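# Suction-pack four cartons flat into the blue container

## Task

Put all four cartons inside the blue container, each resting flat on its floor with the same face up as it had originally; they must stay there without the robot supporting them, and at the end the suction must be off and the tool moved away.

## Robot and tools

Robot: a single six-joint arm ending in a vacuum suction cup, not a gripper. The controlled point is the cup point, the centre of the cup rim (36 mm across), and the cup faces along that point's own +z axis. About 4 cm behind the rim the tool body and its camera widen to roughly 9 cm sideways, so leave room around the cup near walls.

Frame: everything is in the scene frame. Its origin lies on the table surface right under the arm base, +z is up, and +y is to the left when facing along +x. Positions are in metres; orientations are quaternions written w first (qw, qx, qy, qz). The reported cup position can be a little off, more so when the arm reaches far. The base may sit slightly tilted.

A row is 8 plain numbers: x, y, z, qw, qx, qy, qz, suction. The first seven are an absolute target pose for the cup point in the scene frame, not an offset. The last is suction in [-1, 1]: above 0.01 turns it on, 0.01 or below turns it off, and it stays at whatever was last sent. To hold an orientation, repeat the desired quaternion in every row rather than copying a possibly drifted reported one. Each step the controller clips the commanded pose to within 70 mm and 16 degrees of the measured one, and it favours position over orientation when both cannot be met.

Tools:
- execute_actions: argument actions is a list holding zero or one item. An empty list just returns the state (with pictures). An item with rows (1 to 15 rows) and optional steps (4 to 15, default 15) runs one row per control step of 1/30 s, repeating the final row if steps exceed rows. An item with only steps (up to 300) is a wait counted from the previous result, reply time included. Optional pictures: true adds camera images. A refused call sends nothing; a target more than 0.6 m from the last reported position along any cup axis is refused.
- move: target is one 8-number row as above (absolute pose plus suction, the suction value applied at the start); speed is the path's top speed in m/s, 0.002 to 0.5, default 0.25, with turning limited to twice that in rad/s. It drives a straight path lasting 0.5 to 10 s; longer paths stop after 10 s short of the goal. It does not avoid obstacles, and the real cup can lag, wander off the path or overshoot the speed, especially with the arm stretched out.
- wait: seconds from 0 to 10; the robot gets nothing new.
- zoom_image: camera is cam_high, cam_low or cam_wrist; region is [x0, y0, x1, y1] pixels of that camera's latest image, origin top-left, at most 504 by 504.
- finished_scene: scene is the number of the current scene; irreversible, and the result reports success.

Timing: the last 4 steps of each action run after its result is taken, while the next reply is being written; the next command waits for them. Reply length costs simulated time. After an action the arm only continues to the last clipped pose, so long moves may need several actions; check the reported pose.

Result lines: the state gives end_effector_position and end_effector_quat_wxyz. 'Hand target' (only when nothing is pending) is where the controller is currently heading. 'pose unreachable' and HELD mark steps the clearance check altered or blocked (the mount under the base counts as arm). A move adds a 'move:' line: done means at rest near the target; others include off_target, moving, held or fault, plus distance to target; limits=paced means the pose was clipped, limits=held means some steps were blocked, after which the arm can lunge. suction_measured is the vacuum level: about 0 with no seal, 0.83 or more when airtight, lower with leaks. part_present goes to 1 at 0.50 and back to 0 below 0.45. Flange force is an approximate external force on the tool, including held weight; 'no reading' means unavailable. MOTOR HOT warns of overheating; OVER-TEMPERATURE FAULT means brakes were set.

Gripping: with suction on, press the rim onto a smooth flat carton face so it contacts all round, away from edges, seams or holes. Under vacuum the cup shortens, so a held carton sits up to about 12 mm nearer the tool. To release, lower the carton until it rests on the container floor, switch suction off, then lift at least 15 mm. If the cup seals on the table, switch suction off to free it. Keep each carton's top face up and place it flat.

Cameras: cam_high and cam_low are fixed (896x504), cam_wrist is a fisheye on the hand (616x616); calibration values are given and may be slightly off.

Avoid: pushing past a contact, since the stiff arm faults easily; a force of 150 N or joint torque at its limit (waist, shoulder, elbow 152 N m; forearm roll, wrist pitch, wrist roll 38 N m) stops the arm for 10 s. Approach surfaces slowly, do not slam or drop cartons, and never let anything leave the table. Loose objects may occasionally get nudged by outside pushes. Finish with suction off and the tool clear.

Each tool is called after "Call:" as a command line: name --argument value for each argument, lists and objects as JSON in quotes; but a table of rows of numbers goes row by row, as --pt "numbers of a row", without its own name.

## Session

Call:
execute_actions --actions '[]'

Scene clock: 0.00 s of 6000.00 s.
end_effector_position=(+0.4962, -0.0208, +0.3280) suction_measured=0.00 part_present=0 end_effector_quat_wxyz=(+0.008, +0.021, +1.000, +0.002)
Joint positions: [ 0.263  0.133  0.194 -0.003 -1.63  -0.261]
Joint velocities: [-0.001 -0.001  0.    -0.    -0.    -0.   ]
Flange force (N, the push that the arm receives, along the end effector's own x y z axes): no reading
Hand target: +0.496, -0.021, +0.328; +0.008, +0.021, +1.000, +0.002
camera_calibration (this result's frames):
cam_wrist: T_world_to_cam=[[-0.029685, -0.999546, 0.00509287, -0.00505165], [-0.892694, 0.0288031, 0.449743, 0.31935], [-0.449686, 0.00880424, -0.893144, 0.597171], [0, 0, 0, 1]] pos_world=[0.553471, -0.0195053, 0.38976]

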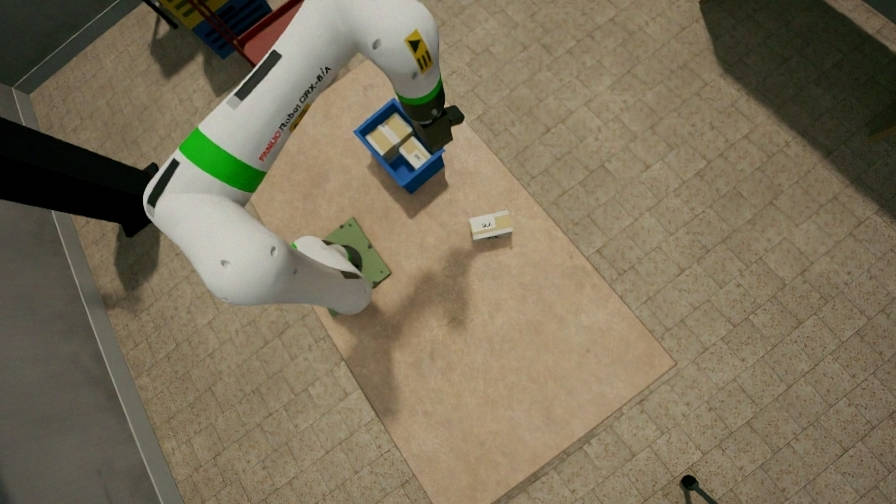

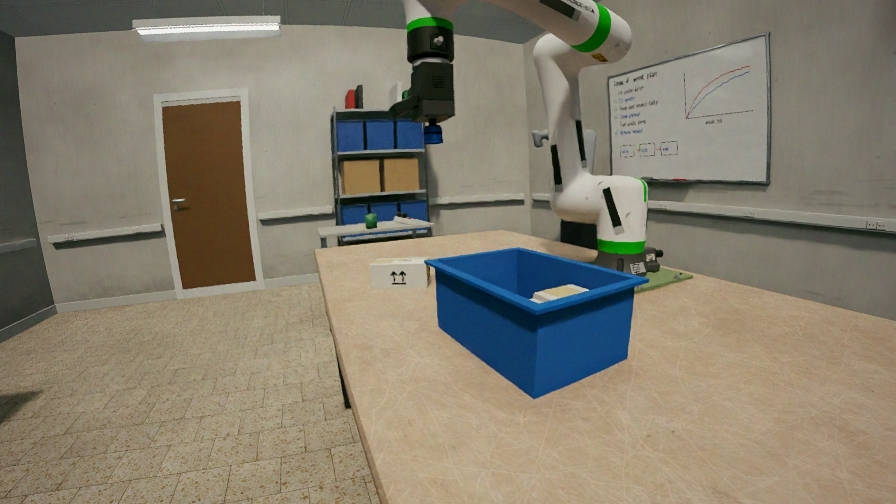

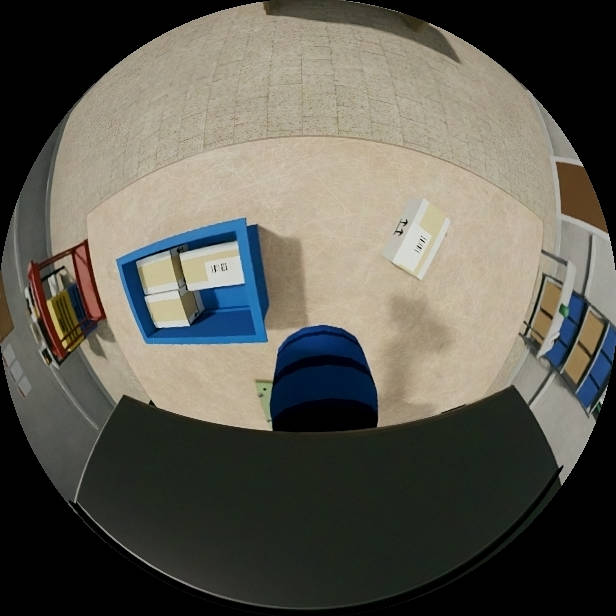

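Call:
move --target '[0.45,0.13,0.27,0,-0.725,0.688,0,0]' --speed 0.4

Call:
zoom_image --camera "cam_wrist" --region '[180, 70, 440, 330]'

Scene clock: 2.73 s of 6000.00 s.
end_effector_position=(+0.4496, +0.1303, +0.2702) suction_measured=0.00 part_present=0 end_effector_quat_wxyz=(+0.000, +0.725, -0.689, -0.000)
Joint positions: [ 0.597  0.072 -0.005 -0.007 -1.507  1.068]
Joint velocities: [ 0.     0.003  0.001 -0.     0.001  0.   ]
Flange force (N, the push that the arm receives, along the end effector's own x y z axes): [-0.1 5.0 4.2]
Hand target: +0.450, +0.130, +0.270; +0.000, +0.725, -0.689, -0.001
Off the commanded pose: 0.001 m, 0 deg.
Kept back: nothing.
move: done
camera_calibration (this result's frames):
cam_wrist: T_world_to_cam=[[0.997933, 0.0636235, 0.00908474, -0.456785], [0.0522023, -0.884885, 0.462876, -0.00992915], [0.0374888, -0.461445, -0.886376, 0.363633], [0, 0, 0, 1]] pos_world=[0.442727, 0.188073, 0.331061]

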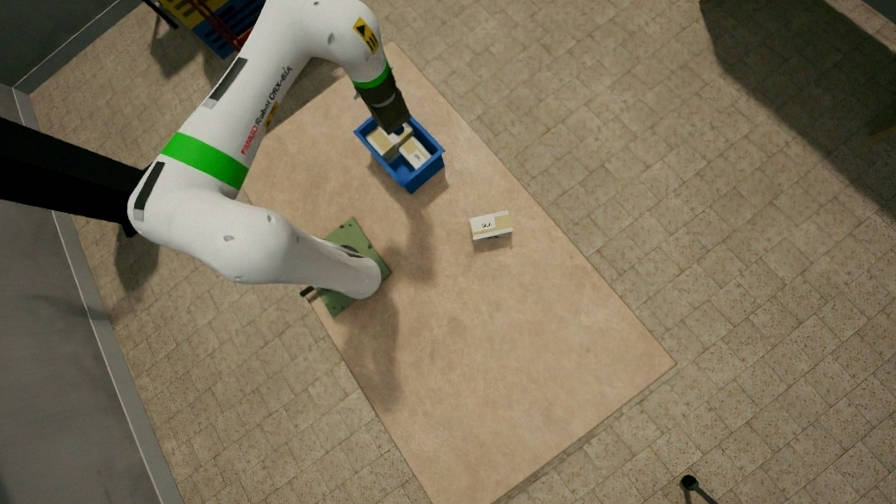

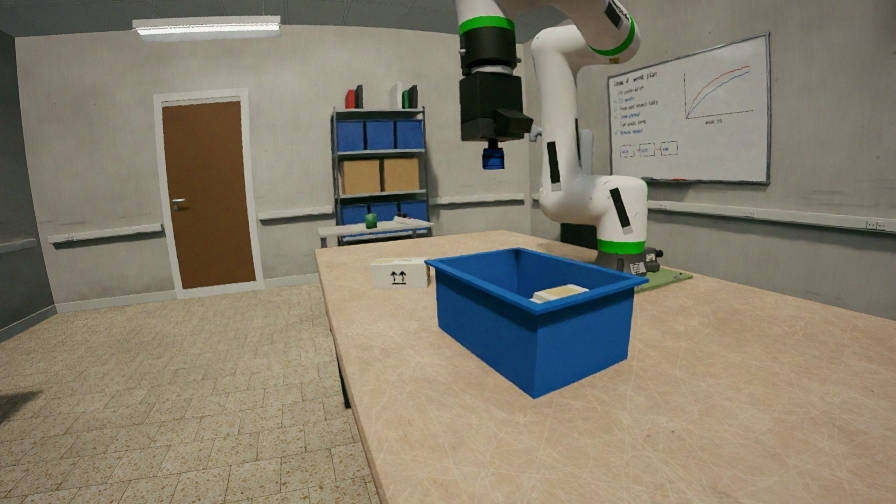

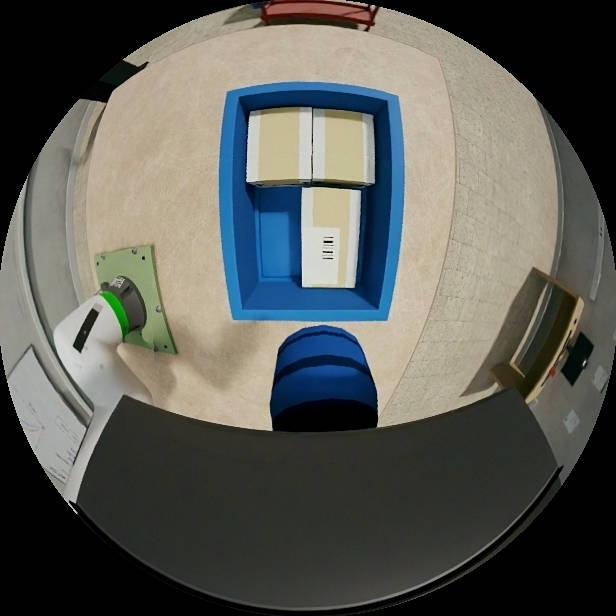

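Region (180, 70, 440, 330) of cam_wrist's 616x616 image, scaled by 1.938, with more detail than that image has.

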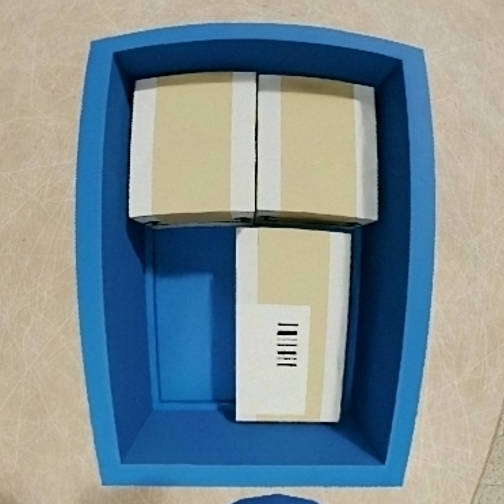

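Call:
move --target '[0.473,0.157,0.095,0,-0.725,0.688,0,0]'

Call:
move --target '[0.473,0.157,0.074,0,-0.725,0.688,0,1]' --speed 0.03

Scene clock: 4.07 s of 6000.00 s.
end_effector_position=(+0.4730, +0.1569, +0.0949) suction_measured=0.00 part_present=0 end_effector_quat_wxyz=(+0.000, +0.725, -0.689, +0.000)
Joint positions: [ 0.622  0.257 -0.216 -0.007 -1.109  1.046]
Joint velocities: [-0.    -0.     0.001  0.001  0.001  0.   ]
Flange force (N, the push that the arm receives, along the end effector's own x y z axes): [0.8 5.5 0.3]
Hand target: +0.473, +0.157, +0.095; +0.000, +0.725, -0.689, +0.000
Off the commanded pose: 0.000 m, 0 deg.
Kept back: nothing.
move: done
camera_calibration (this result's frames):
cam_wrist: T_world_to_cam=[[0.997961, 0.0630243, 0.0100935, -0.480236], [0.0511765, -0.884595, 0.463544, 0.093897], [0.0381433, -0.462083, -0.886016, 0.219456], [0, 0, 0, 1]] pos_world=[0.466081, 0.214734, 0.155764]

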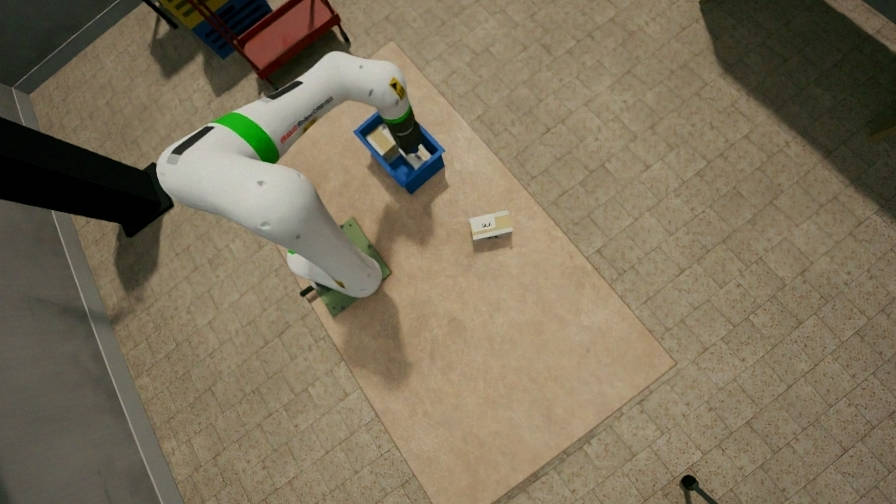

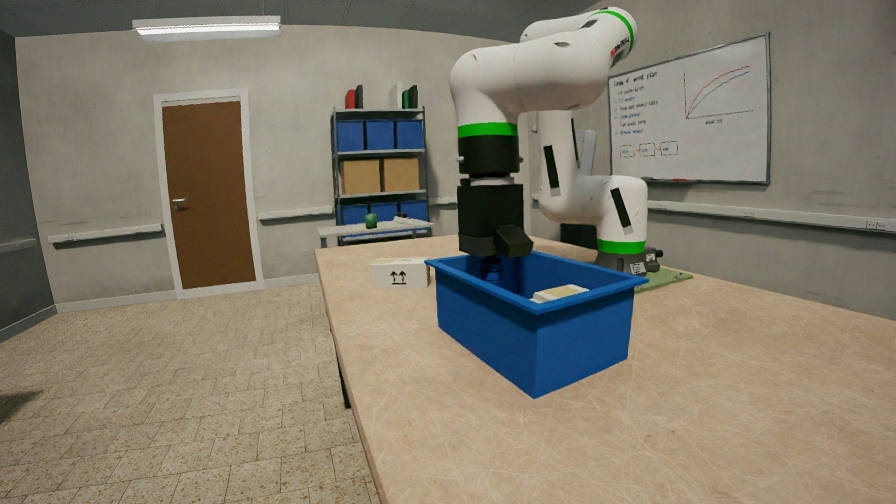

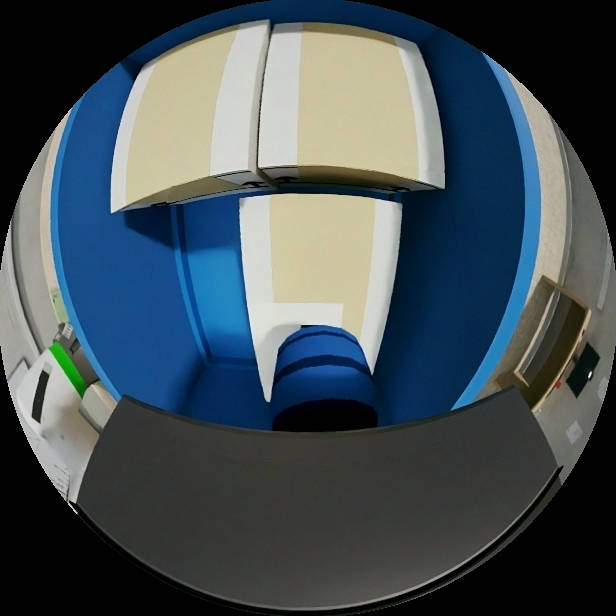

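Scene clock: 5.00 s of 6000.00 s.
end_effector_position=(+0.4730, +0.1570, +0.0740) suction_measured=0.00 part_present=0 end_effector_quat_wxyz=(+0.000, +0.725, -0.688, +0.000)
Joint positions: [ 0.622  0.282 -0.24  -0.008 -1.061  1.048]
Joint velocities: [-0.    -0.001 -0.001 -0.     0.001  0.   ]
Flange force (N, the push that the arm receives, along the end effector's own x y z axes): [0.6 7.3 -0.1]
Hand target: +0.473, +0.157, +0.074; +0.000, +0.725, -0.688, +0.000
Off the commanded pose: 0.000 m, 0 deg.
Kept back: nothing.
move: done
camera_calibration (this result's frames):
cam_wrist: T_world_to_cam=[[0.997906, 0.0639201, 0.00993508, -0.480148], [0.0520514, -0.884636, 0.463367, 0.103281], [0.0384074, -0.46188, -0.886111, 0.20077], [0, 0, 0, 1]] pos_world=[0.466055, 0.214789, 0.134818]

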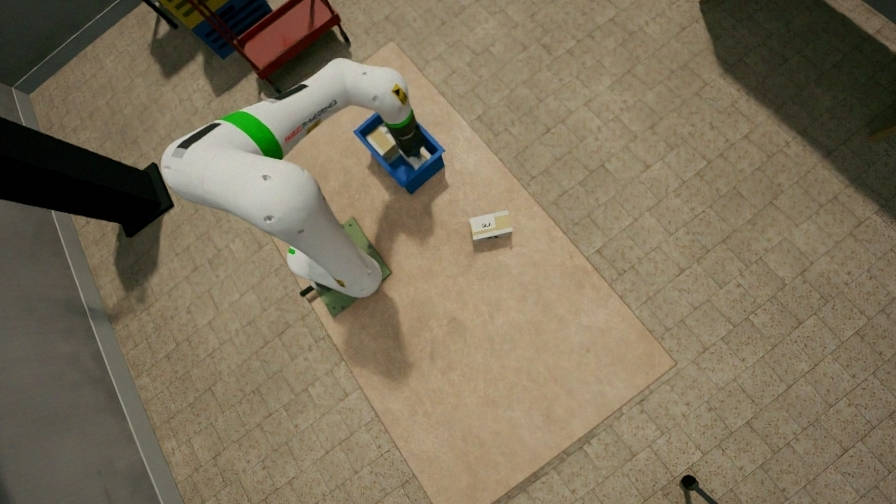

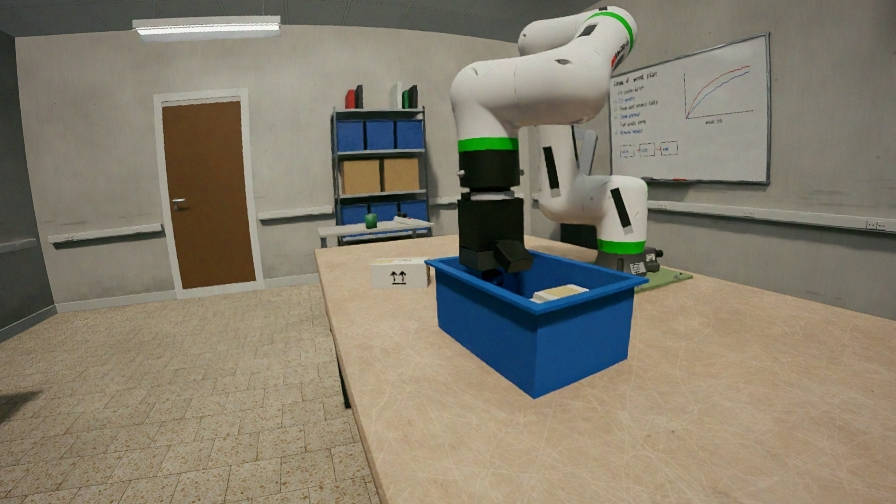

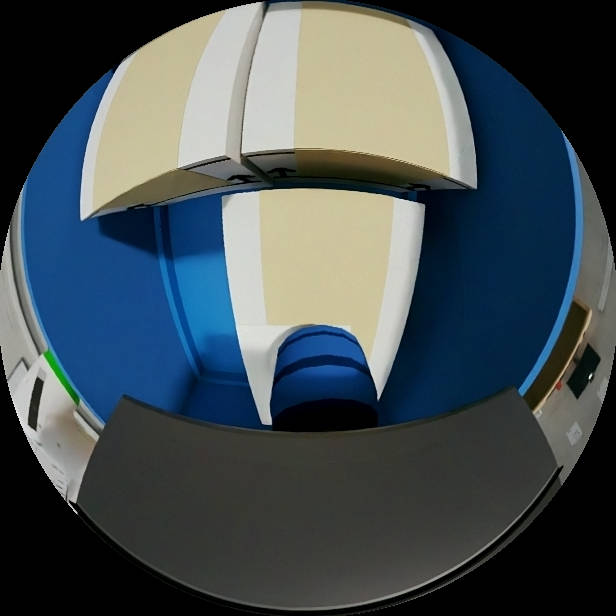

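Call:
move --target '[0.468,0.14,0.074,0,-0.725,0.688,0,1]' --speed 0.04

Call:
move --target '[0.468,0.14,0.069,0,-0.725,0.688,0,1]' --speed 0.01

Call:
move --target '[0.468,0.14,0.066,0,-0.725,0.688,0,1]' --speed 0.01

Scene clock: 5.97 s of 6000.00 s.
end_effector_position=(+0.4680, +0.1400, +0.0740) suction_measured=0.00 part_present=0 end_effector_quat_wxyz=(-0.000, +0.725, -0.688, +0.000)
Joint positions: [ 0.598  0.26  -0.269 -0.007 -1.055  1.072]
Joint velocities: [-0.     0.001  0.001 -0.    -0.    -0.   ]
Flange force (N, the push that the arm receives, along the end effector's own x y z axes): [0.2 8.9 -0.5]
Hand target: +0.468, +0.140, +0.074; -0.000, +0.725, -0.688, +0.000
Off the commanded pose: 0.000 m, 0 deg.
Kept back: nothing.
move: done
camera_calibration (this result's frames):
cam_wrist: T_world_to_cam=[[0.997895, 0.0640717, 0.00999097, -0.474123], [0.0521593, -0.884622, 0.463383, 0.0884395], [0.0385279, -0.461887, -0.886102, 0.193077], [0, 0, 0, 1]] pos_world=[0.461073, 0.197793, 0.134842]

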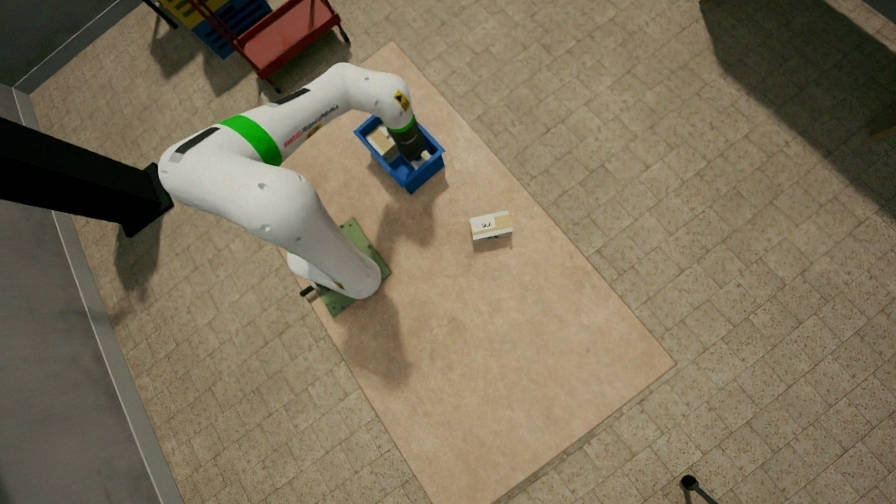

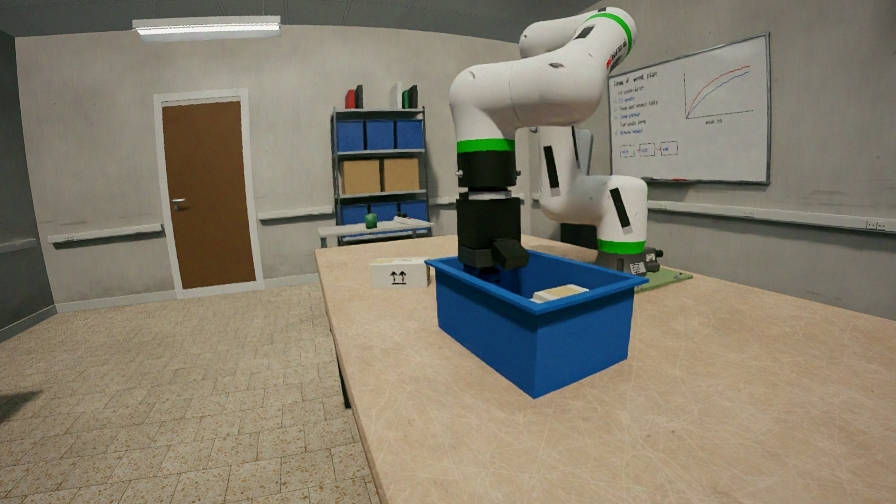

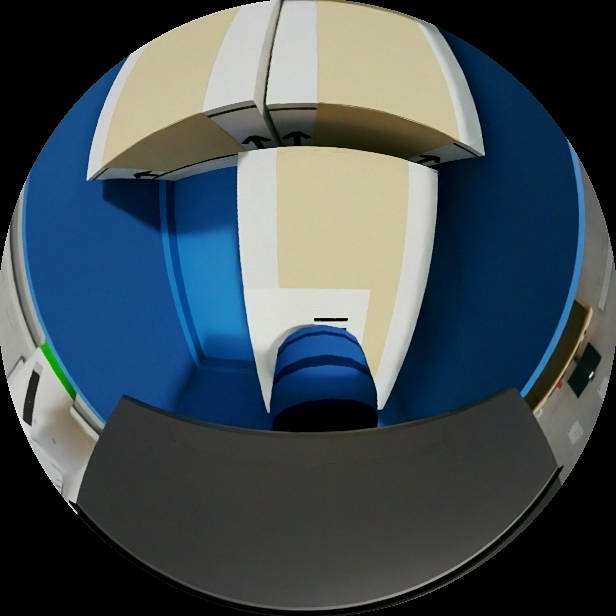

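Scene clock: 6.70 s of 6000.00 s.
end_effector_position=(+0.4680, +0.1400, +0.0690) suction_measured=0.00 part_present=0 end_effector_quat_wxyz=(-0.000, +0.725, -0.688, +0.000)
Joint positions: [ 0.598  0.266 -0.274 -0.007 -1.043  1.072]
Joint velocities: [ 0.001 -0.002 -0.    -0.001 -0.001  0.   ]
Flange force (N, the push that the arm receives, along the end effector's own x y z axes): [0.0 10.1 -0.1]
Hand target: +0.468, +0.140, +0.069; +0.000, +0.725, -0.688, +0.000
Off the commanded pose: 0.000 m, 0 deg.
Kept back: nothing.
move: done
camera_calibration (this result's frames):
cam_wrist: T_world_to_cam=[[0.997902, 0.0639801, 0.00995257, -0.474048], [0.0520964, -0.884632, 0.463371, 0.090757], [0.0384509, -0.46188, -0.886108, 0.188666], [0, 0, 0, 1]] pos_world=[0.461071, 0.197757, 0.129842]

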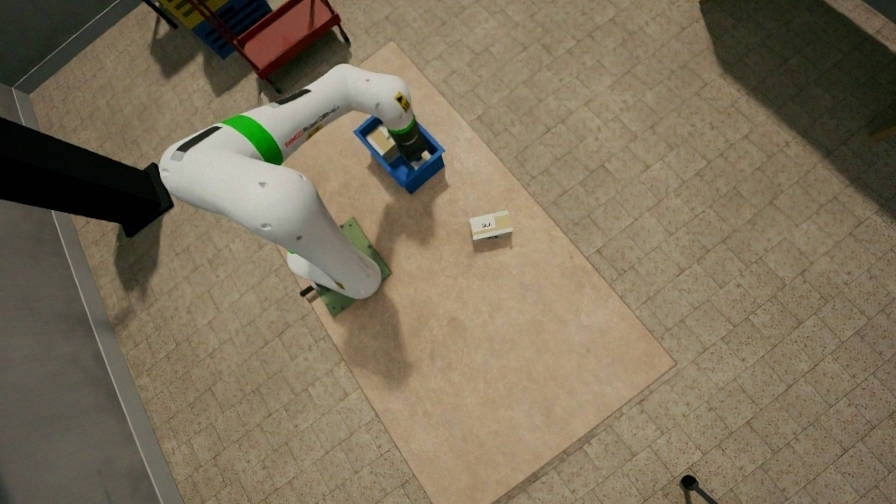

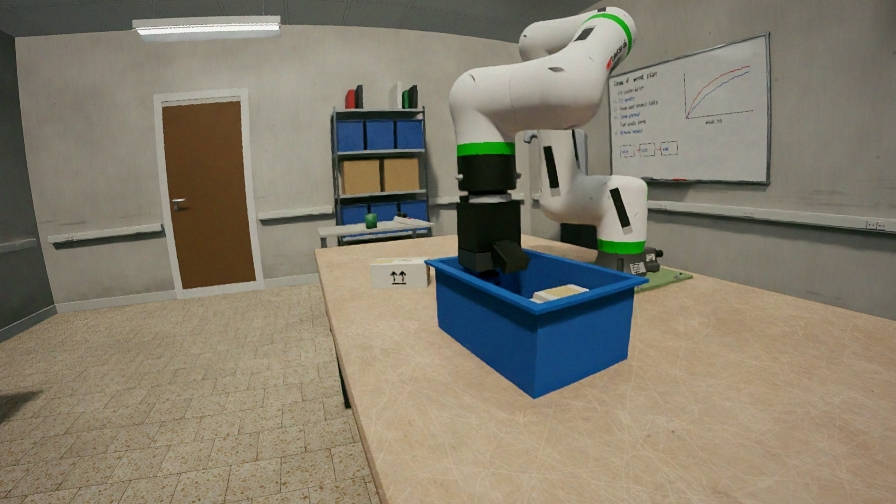

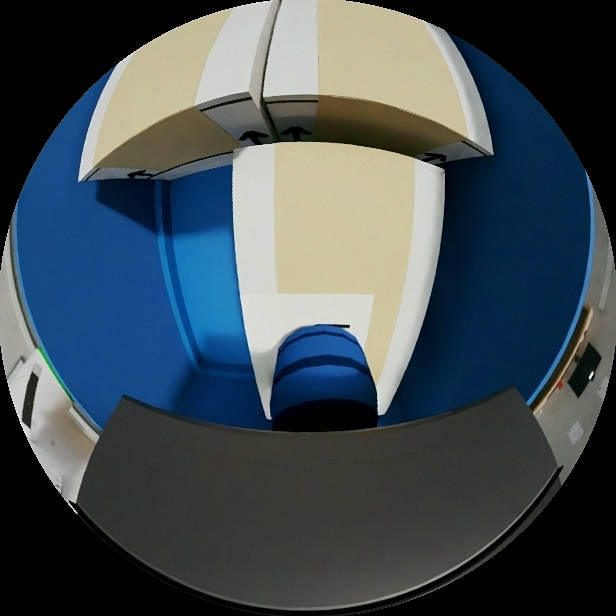

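Scene clock: 7.40 s of 6000.00 s.
end_effector_position=(+0.4680, +0.1399, +0.0660) suction_measured=0.00 part_present=0 end_effector_quat_wxyz=(-0.000, +0.725, -0.688, +0.000)
Joint positions: [ 0.598  0.27  -0.277 -0.008 -1.036  1.072]
Joint velocities: [ 0.    -0.002  0.001 -0.     0.    -0.   ]
Flange force (N, the push that the arm receives, along the end effector's own x y z axes): [1.6 7.9 -0.2]
Hand target: +0.468, +0.140, +0.066; +0.000, +0.725, -0.688, +0.000
Off the commanded pose: 0.000 m, 0 deg.
Kept back: nothing.
move: done
camera_calibration (this result's frames):
cam_wrist: T_world_to_cam=[[0.997905, 0.0639339, 0.00991654, -0.474005], [0.0520732, -0.884646, 0.463346, 0.0921597], [0.0383961, -0.461859, -0.886122, 0.186017], [0, 0, 0, 1]] pos_world=[0.461071, 0.197747, 0.126832]

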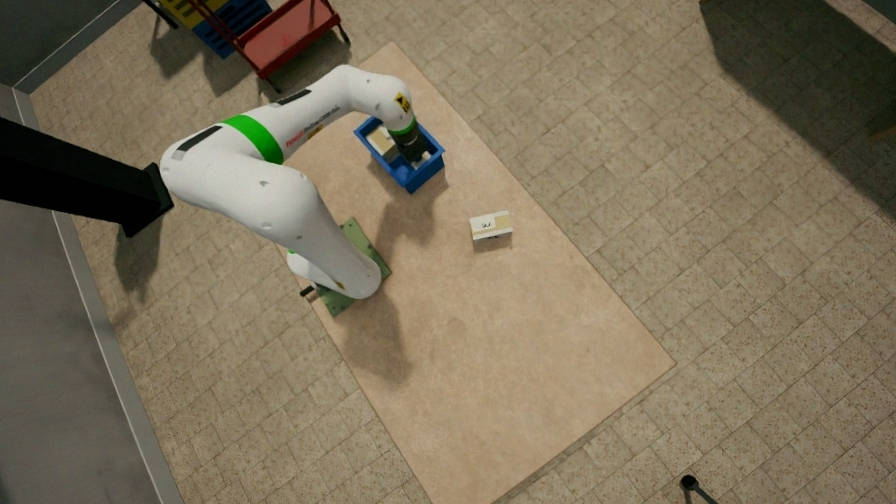

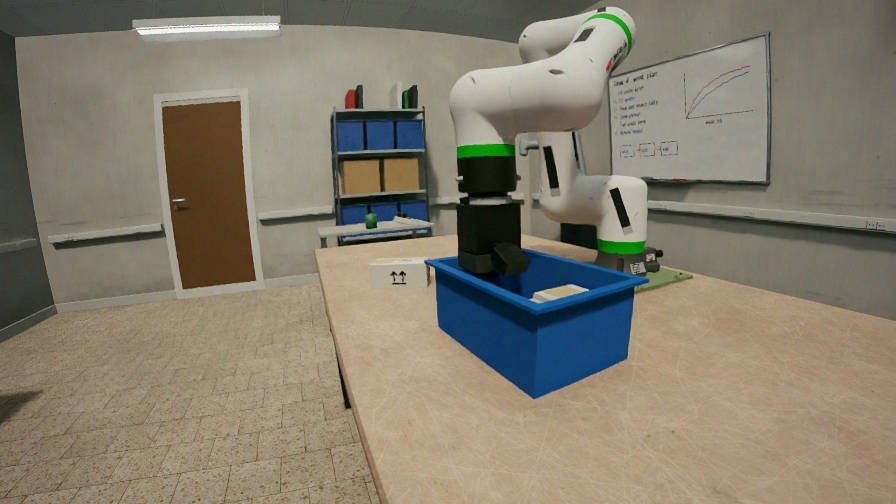

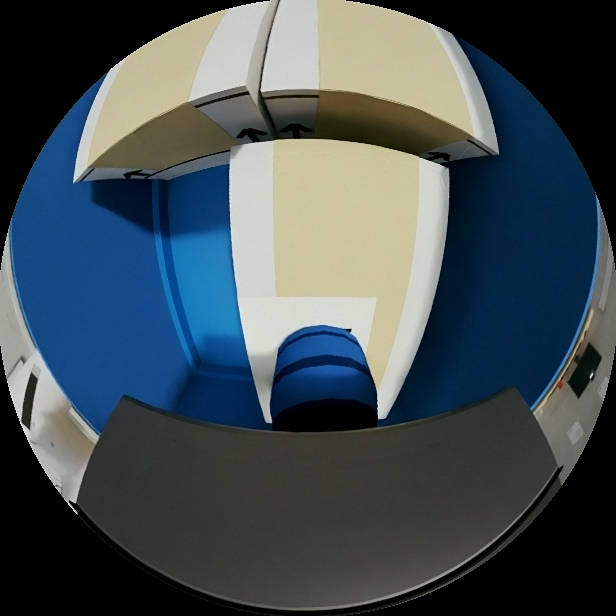

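Call:
move --target '[0.468,0.14,0.063,0,-0.725,0.688,0,1]' --speed 0.01

Call:
move --target '[0.468,0.14,0.060,0,-0.725,0.688,0,1]' --speed 0.01

Scene clock: 28.50 s of 6000.00 s.
end_effector_position=(+0.4680, +0.1400, +0.0630) suction_measured=0.90 part_present=1 end_effector_quat_wxyz=(+0.000, +0.725, -0.688, +0.000)
Joint positions: [ 0.598  0.274 -0.28  -0.008 -1.029  1.072]
Joint velocities: [-0.    -0.     0.001 -0.     0.    -0.   ]
Flange force (N, the push that the arm receives, along the end effector's own x y z axes): [0.8 8.8 1.6]
Hand target: +0.468, +0.140, +0.063; +0.000, +0.725, -0.688, +0.000
Off the commanded pose: 0.000 m, 0 deg.
Kept back: nothing.
After step 90, 17.40 s passed at rest.
move: done
camera_calibration (this result's frames):
cam_wrist: T_world_to_cam=[[0.997896, 0.0640769, 0.00992236, -0.473983], [0.0521961, -0.884625, 0.463372, 0.0935342], [0.038469, -0.461879, -0.886108, 0.18335], [0, 0, 0, 1]] pos_world=[0.46105, 0.1978, 0.12383]

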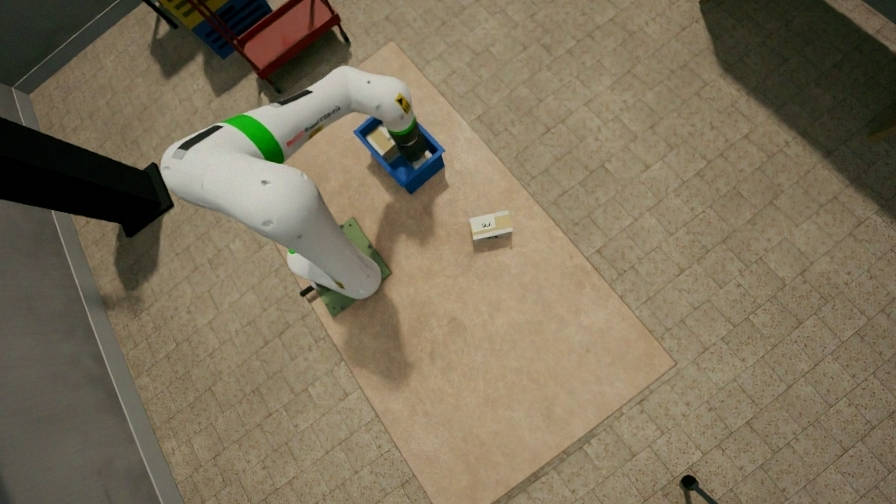

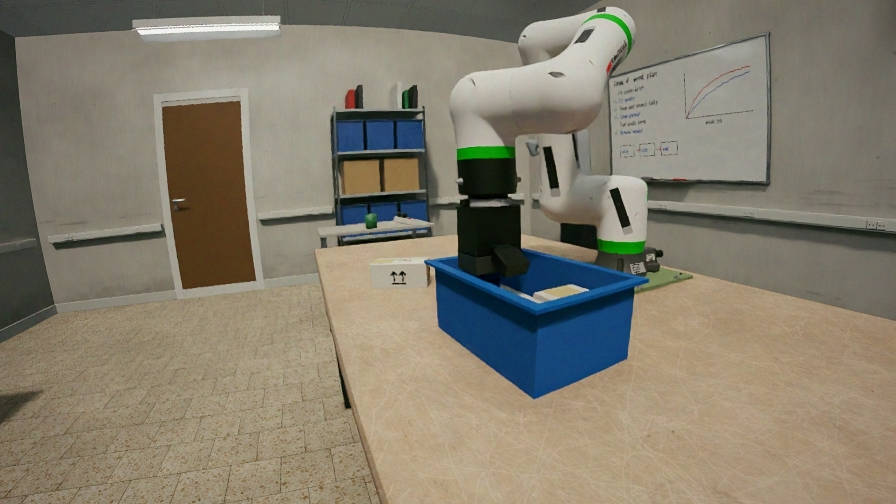

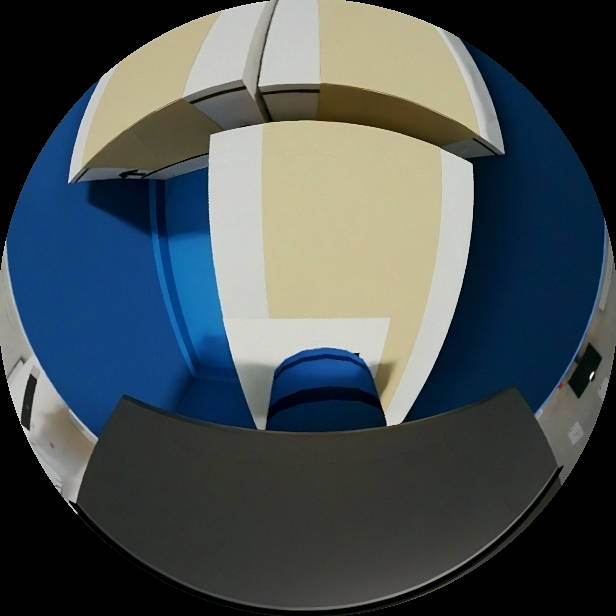

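Scene clock: 29.20 s of 6000.00 s.
end_effector_position=(+0.4680, +0.1400, +0.0600) suction_measured=0.93 part_present=1 end_effector_quat_wxyz=(+0.000, +0.725, -0.688, +0.000)
Joint positions: [ 0.598  0.278 -0.283 -0.008 -1.022  1.072]
Joint velocities: [-0.    -0.     0.    -0.002  0.001  0.001]
Flange force (N, the push that the arm receives, along the end effector's own x y z axes): [0.4 9.0 1.7]
Hand target: +0.468, +0.140, +0.060; +0.000, +0.725, -0.688, +0.000
Off the commanded pose: 0.000 m, 0 deg.
Kept back: nothing.
move: done
camera_calibration (this result's frames):
cam_wrist: T_world_to_cam=[[0.997898, 0.0640436, 0.00992077, -0.473948], [0.0521681, -0.884636, 0.463355, 0.0949351], [0.0384512, -0.461863, -0.886117, 0.180698], [0, 0, 0, 1]] pos_world=[0.461051, 0.197794, 0.120833]

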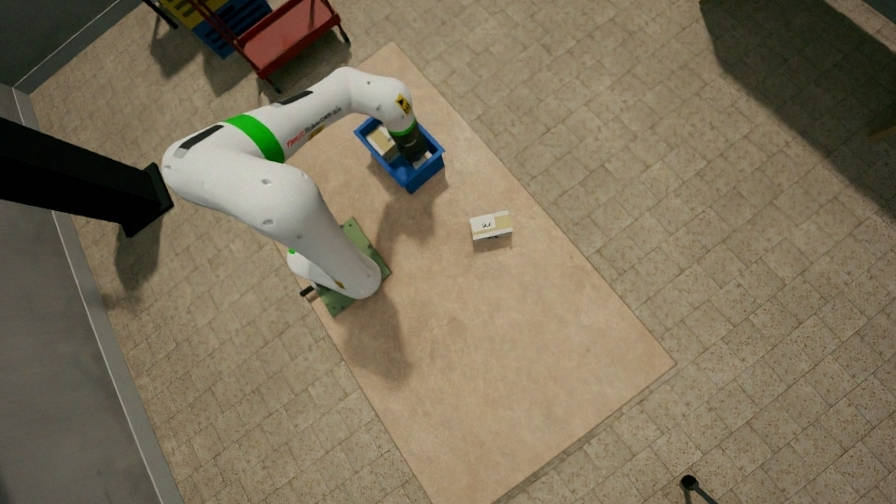

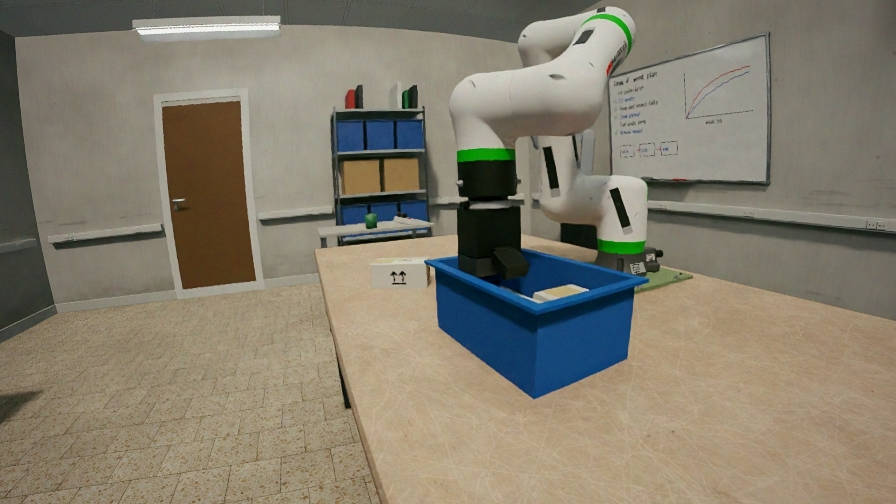

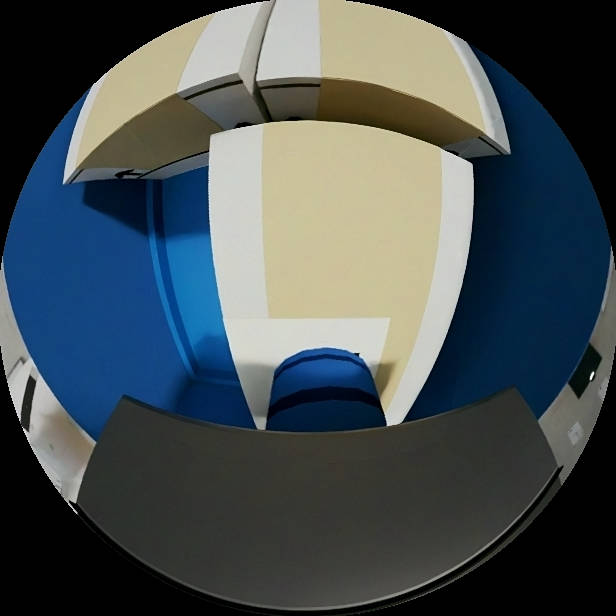

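Top ≈.065, rest ≈.053.

Call:
move --target '[0.484,0.1407,0.060,0,-0.725,0.688,0,1]' --speed 0.02

Call:
move --target '[0.484,0.1407,0.054,0,-0.725,0.688,0,1]' --speed 0.008

Scene clock: 30.47 s of 6000.00 s.
end_effector_position=(+0.4840, +0.1407, +0.0600) suction_measured=0.93 part_present=1 end_effector_quat_wxyz=(-0.000, +0.725, -0.688, +0.000)
Joint positions: [ 0.582  0.312 -0.238 -0.007 -1.033  1.088]
Joint velocities: [-0.     0.001  0.001  0.001  0.002 -0.   ]
Flange force (N, the push that the arm receives, along the end effector's own x y z axes): [0.7 10.6 1.5]
Hand target: +0.484, +0.141, +0.060; -0.000, +0.725, -0.688, +0.000
Off the commanded pose: 0.000 m, 0 deg.
Kept back: nothing.
move: done
camera_calibration (this result's frames):
cam_wrist: T_world_to_cam=[[0.997894, 0.0641028, 0.00995558, -0.489974], [0.0522045, -0.884634, 0.463355, 0.0946987], [0.0385094, -0.46186, -0.886117, 0.18035], [0, 0, 0, 1]] pos_world=[0.477053, 0.198479, 0.12081]

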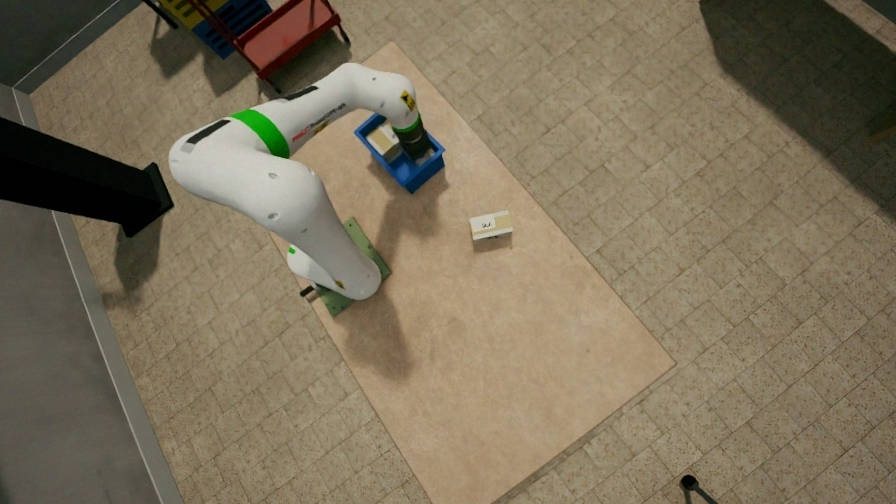

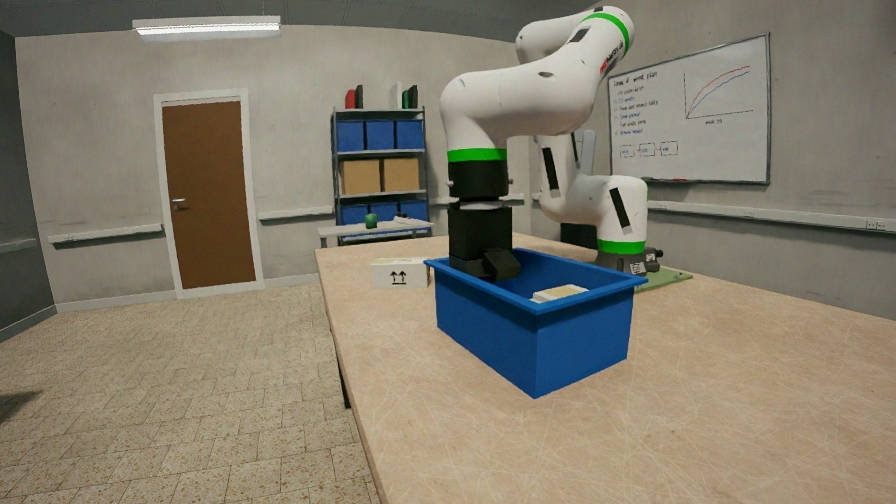

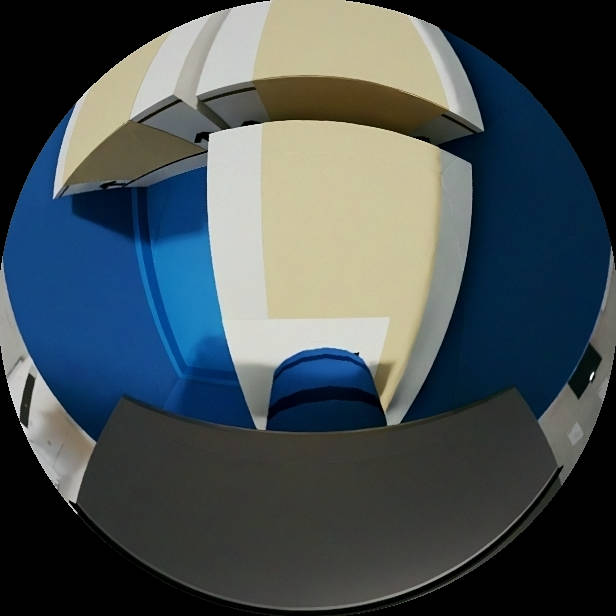

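Scene clock: 31.43 s of 6000.00 s.
end_effector_position=(+0.4840, +0.1406, +0.0540) suction_measured=0.93 part_present=1 end_effector_quat_wxyz=(+0.000, +0.725, -0.688, +0.000)
Joint positions: [ 0.582  0.32  -0.244 -0.007 -1.019  1.088]
Joint velocities: [-0.     0.001 -0.002 -0.     0.     0.   ]
Flange force (N, the push that the arm receives, along the end effector's own x y z axes): [-1.3 11.0 0.8]
Hand target: +0.484, +0.141, +0.054; +0.000, +0.725, -0.688, +0.000
Off the commanded pose: 0.000 m, 0 deg.
Kept back: nothing.
move: done
camera_calibration (this result's frames):
cam_wrist: T_world_to_cam=[[0.997899, 0.0640167, 0.00995086, -0.489922], [0.052128, -0.88461, 0.463409, 0.0974497], [0.0384685, -0.461916, -0.886089, 0.17506], [0, 0, 0, 1]] pos_world=[0.477078, 0.198431, 0.114835]

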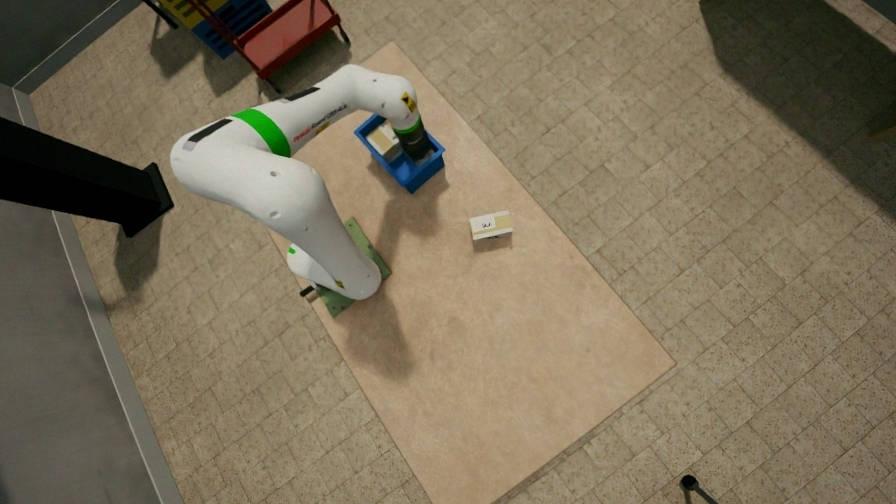

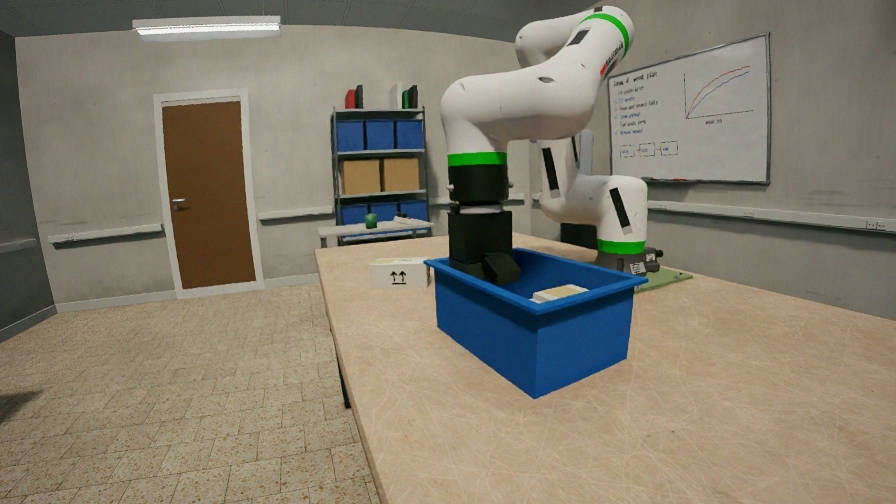

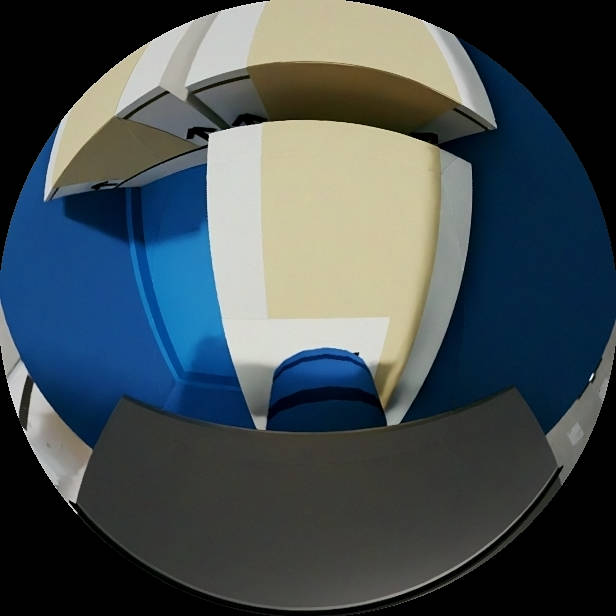

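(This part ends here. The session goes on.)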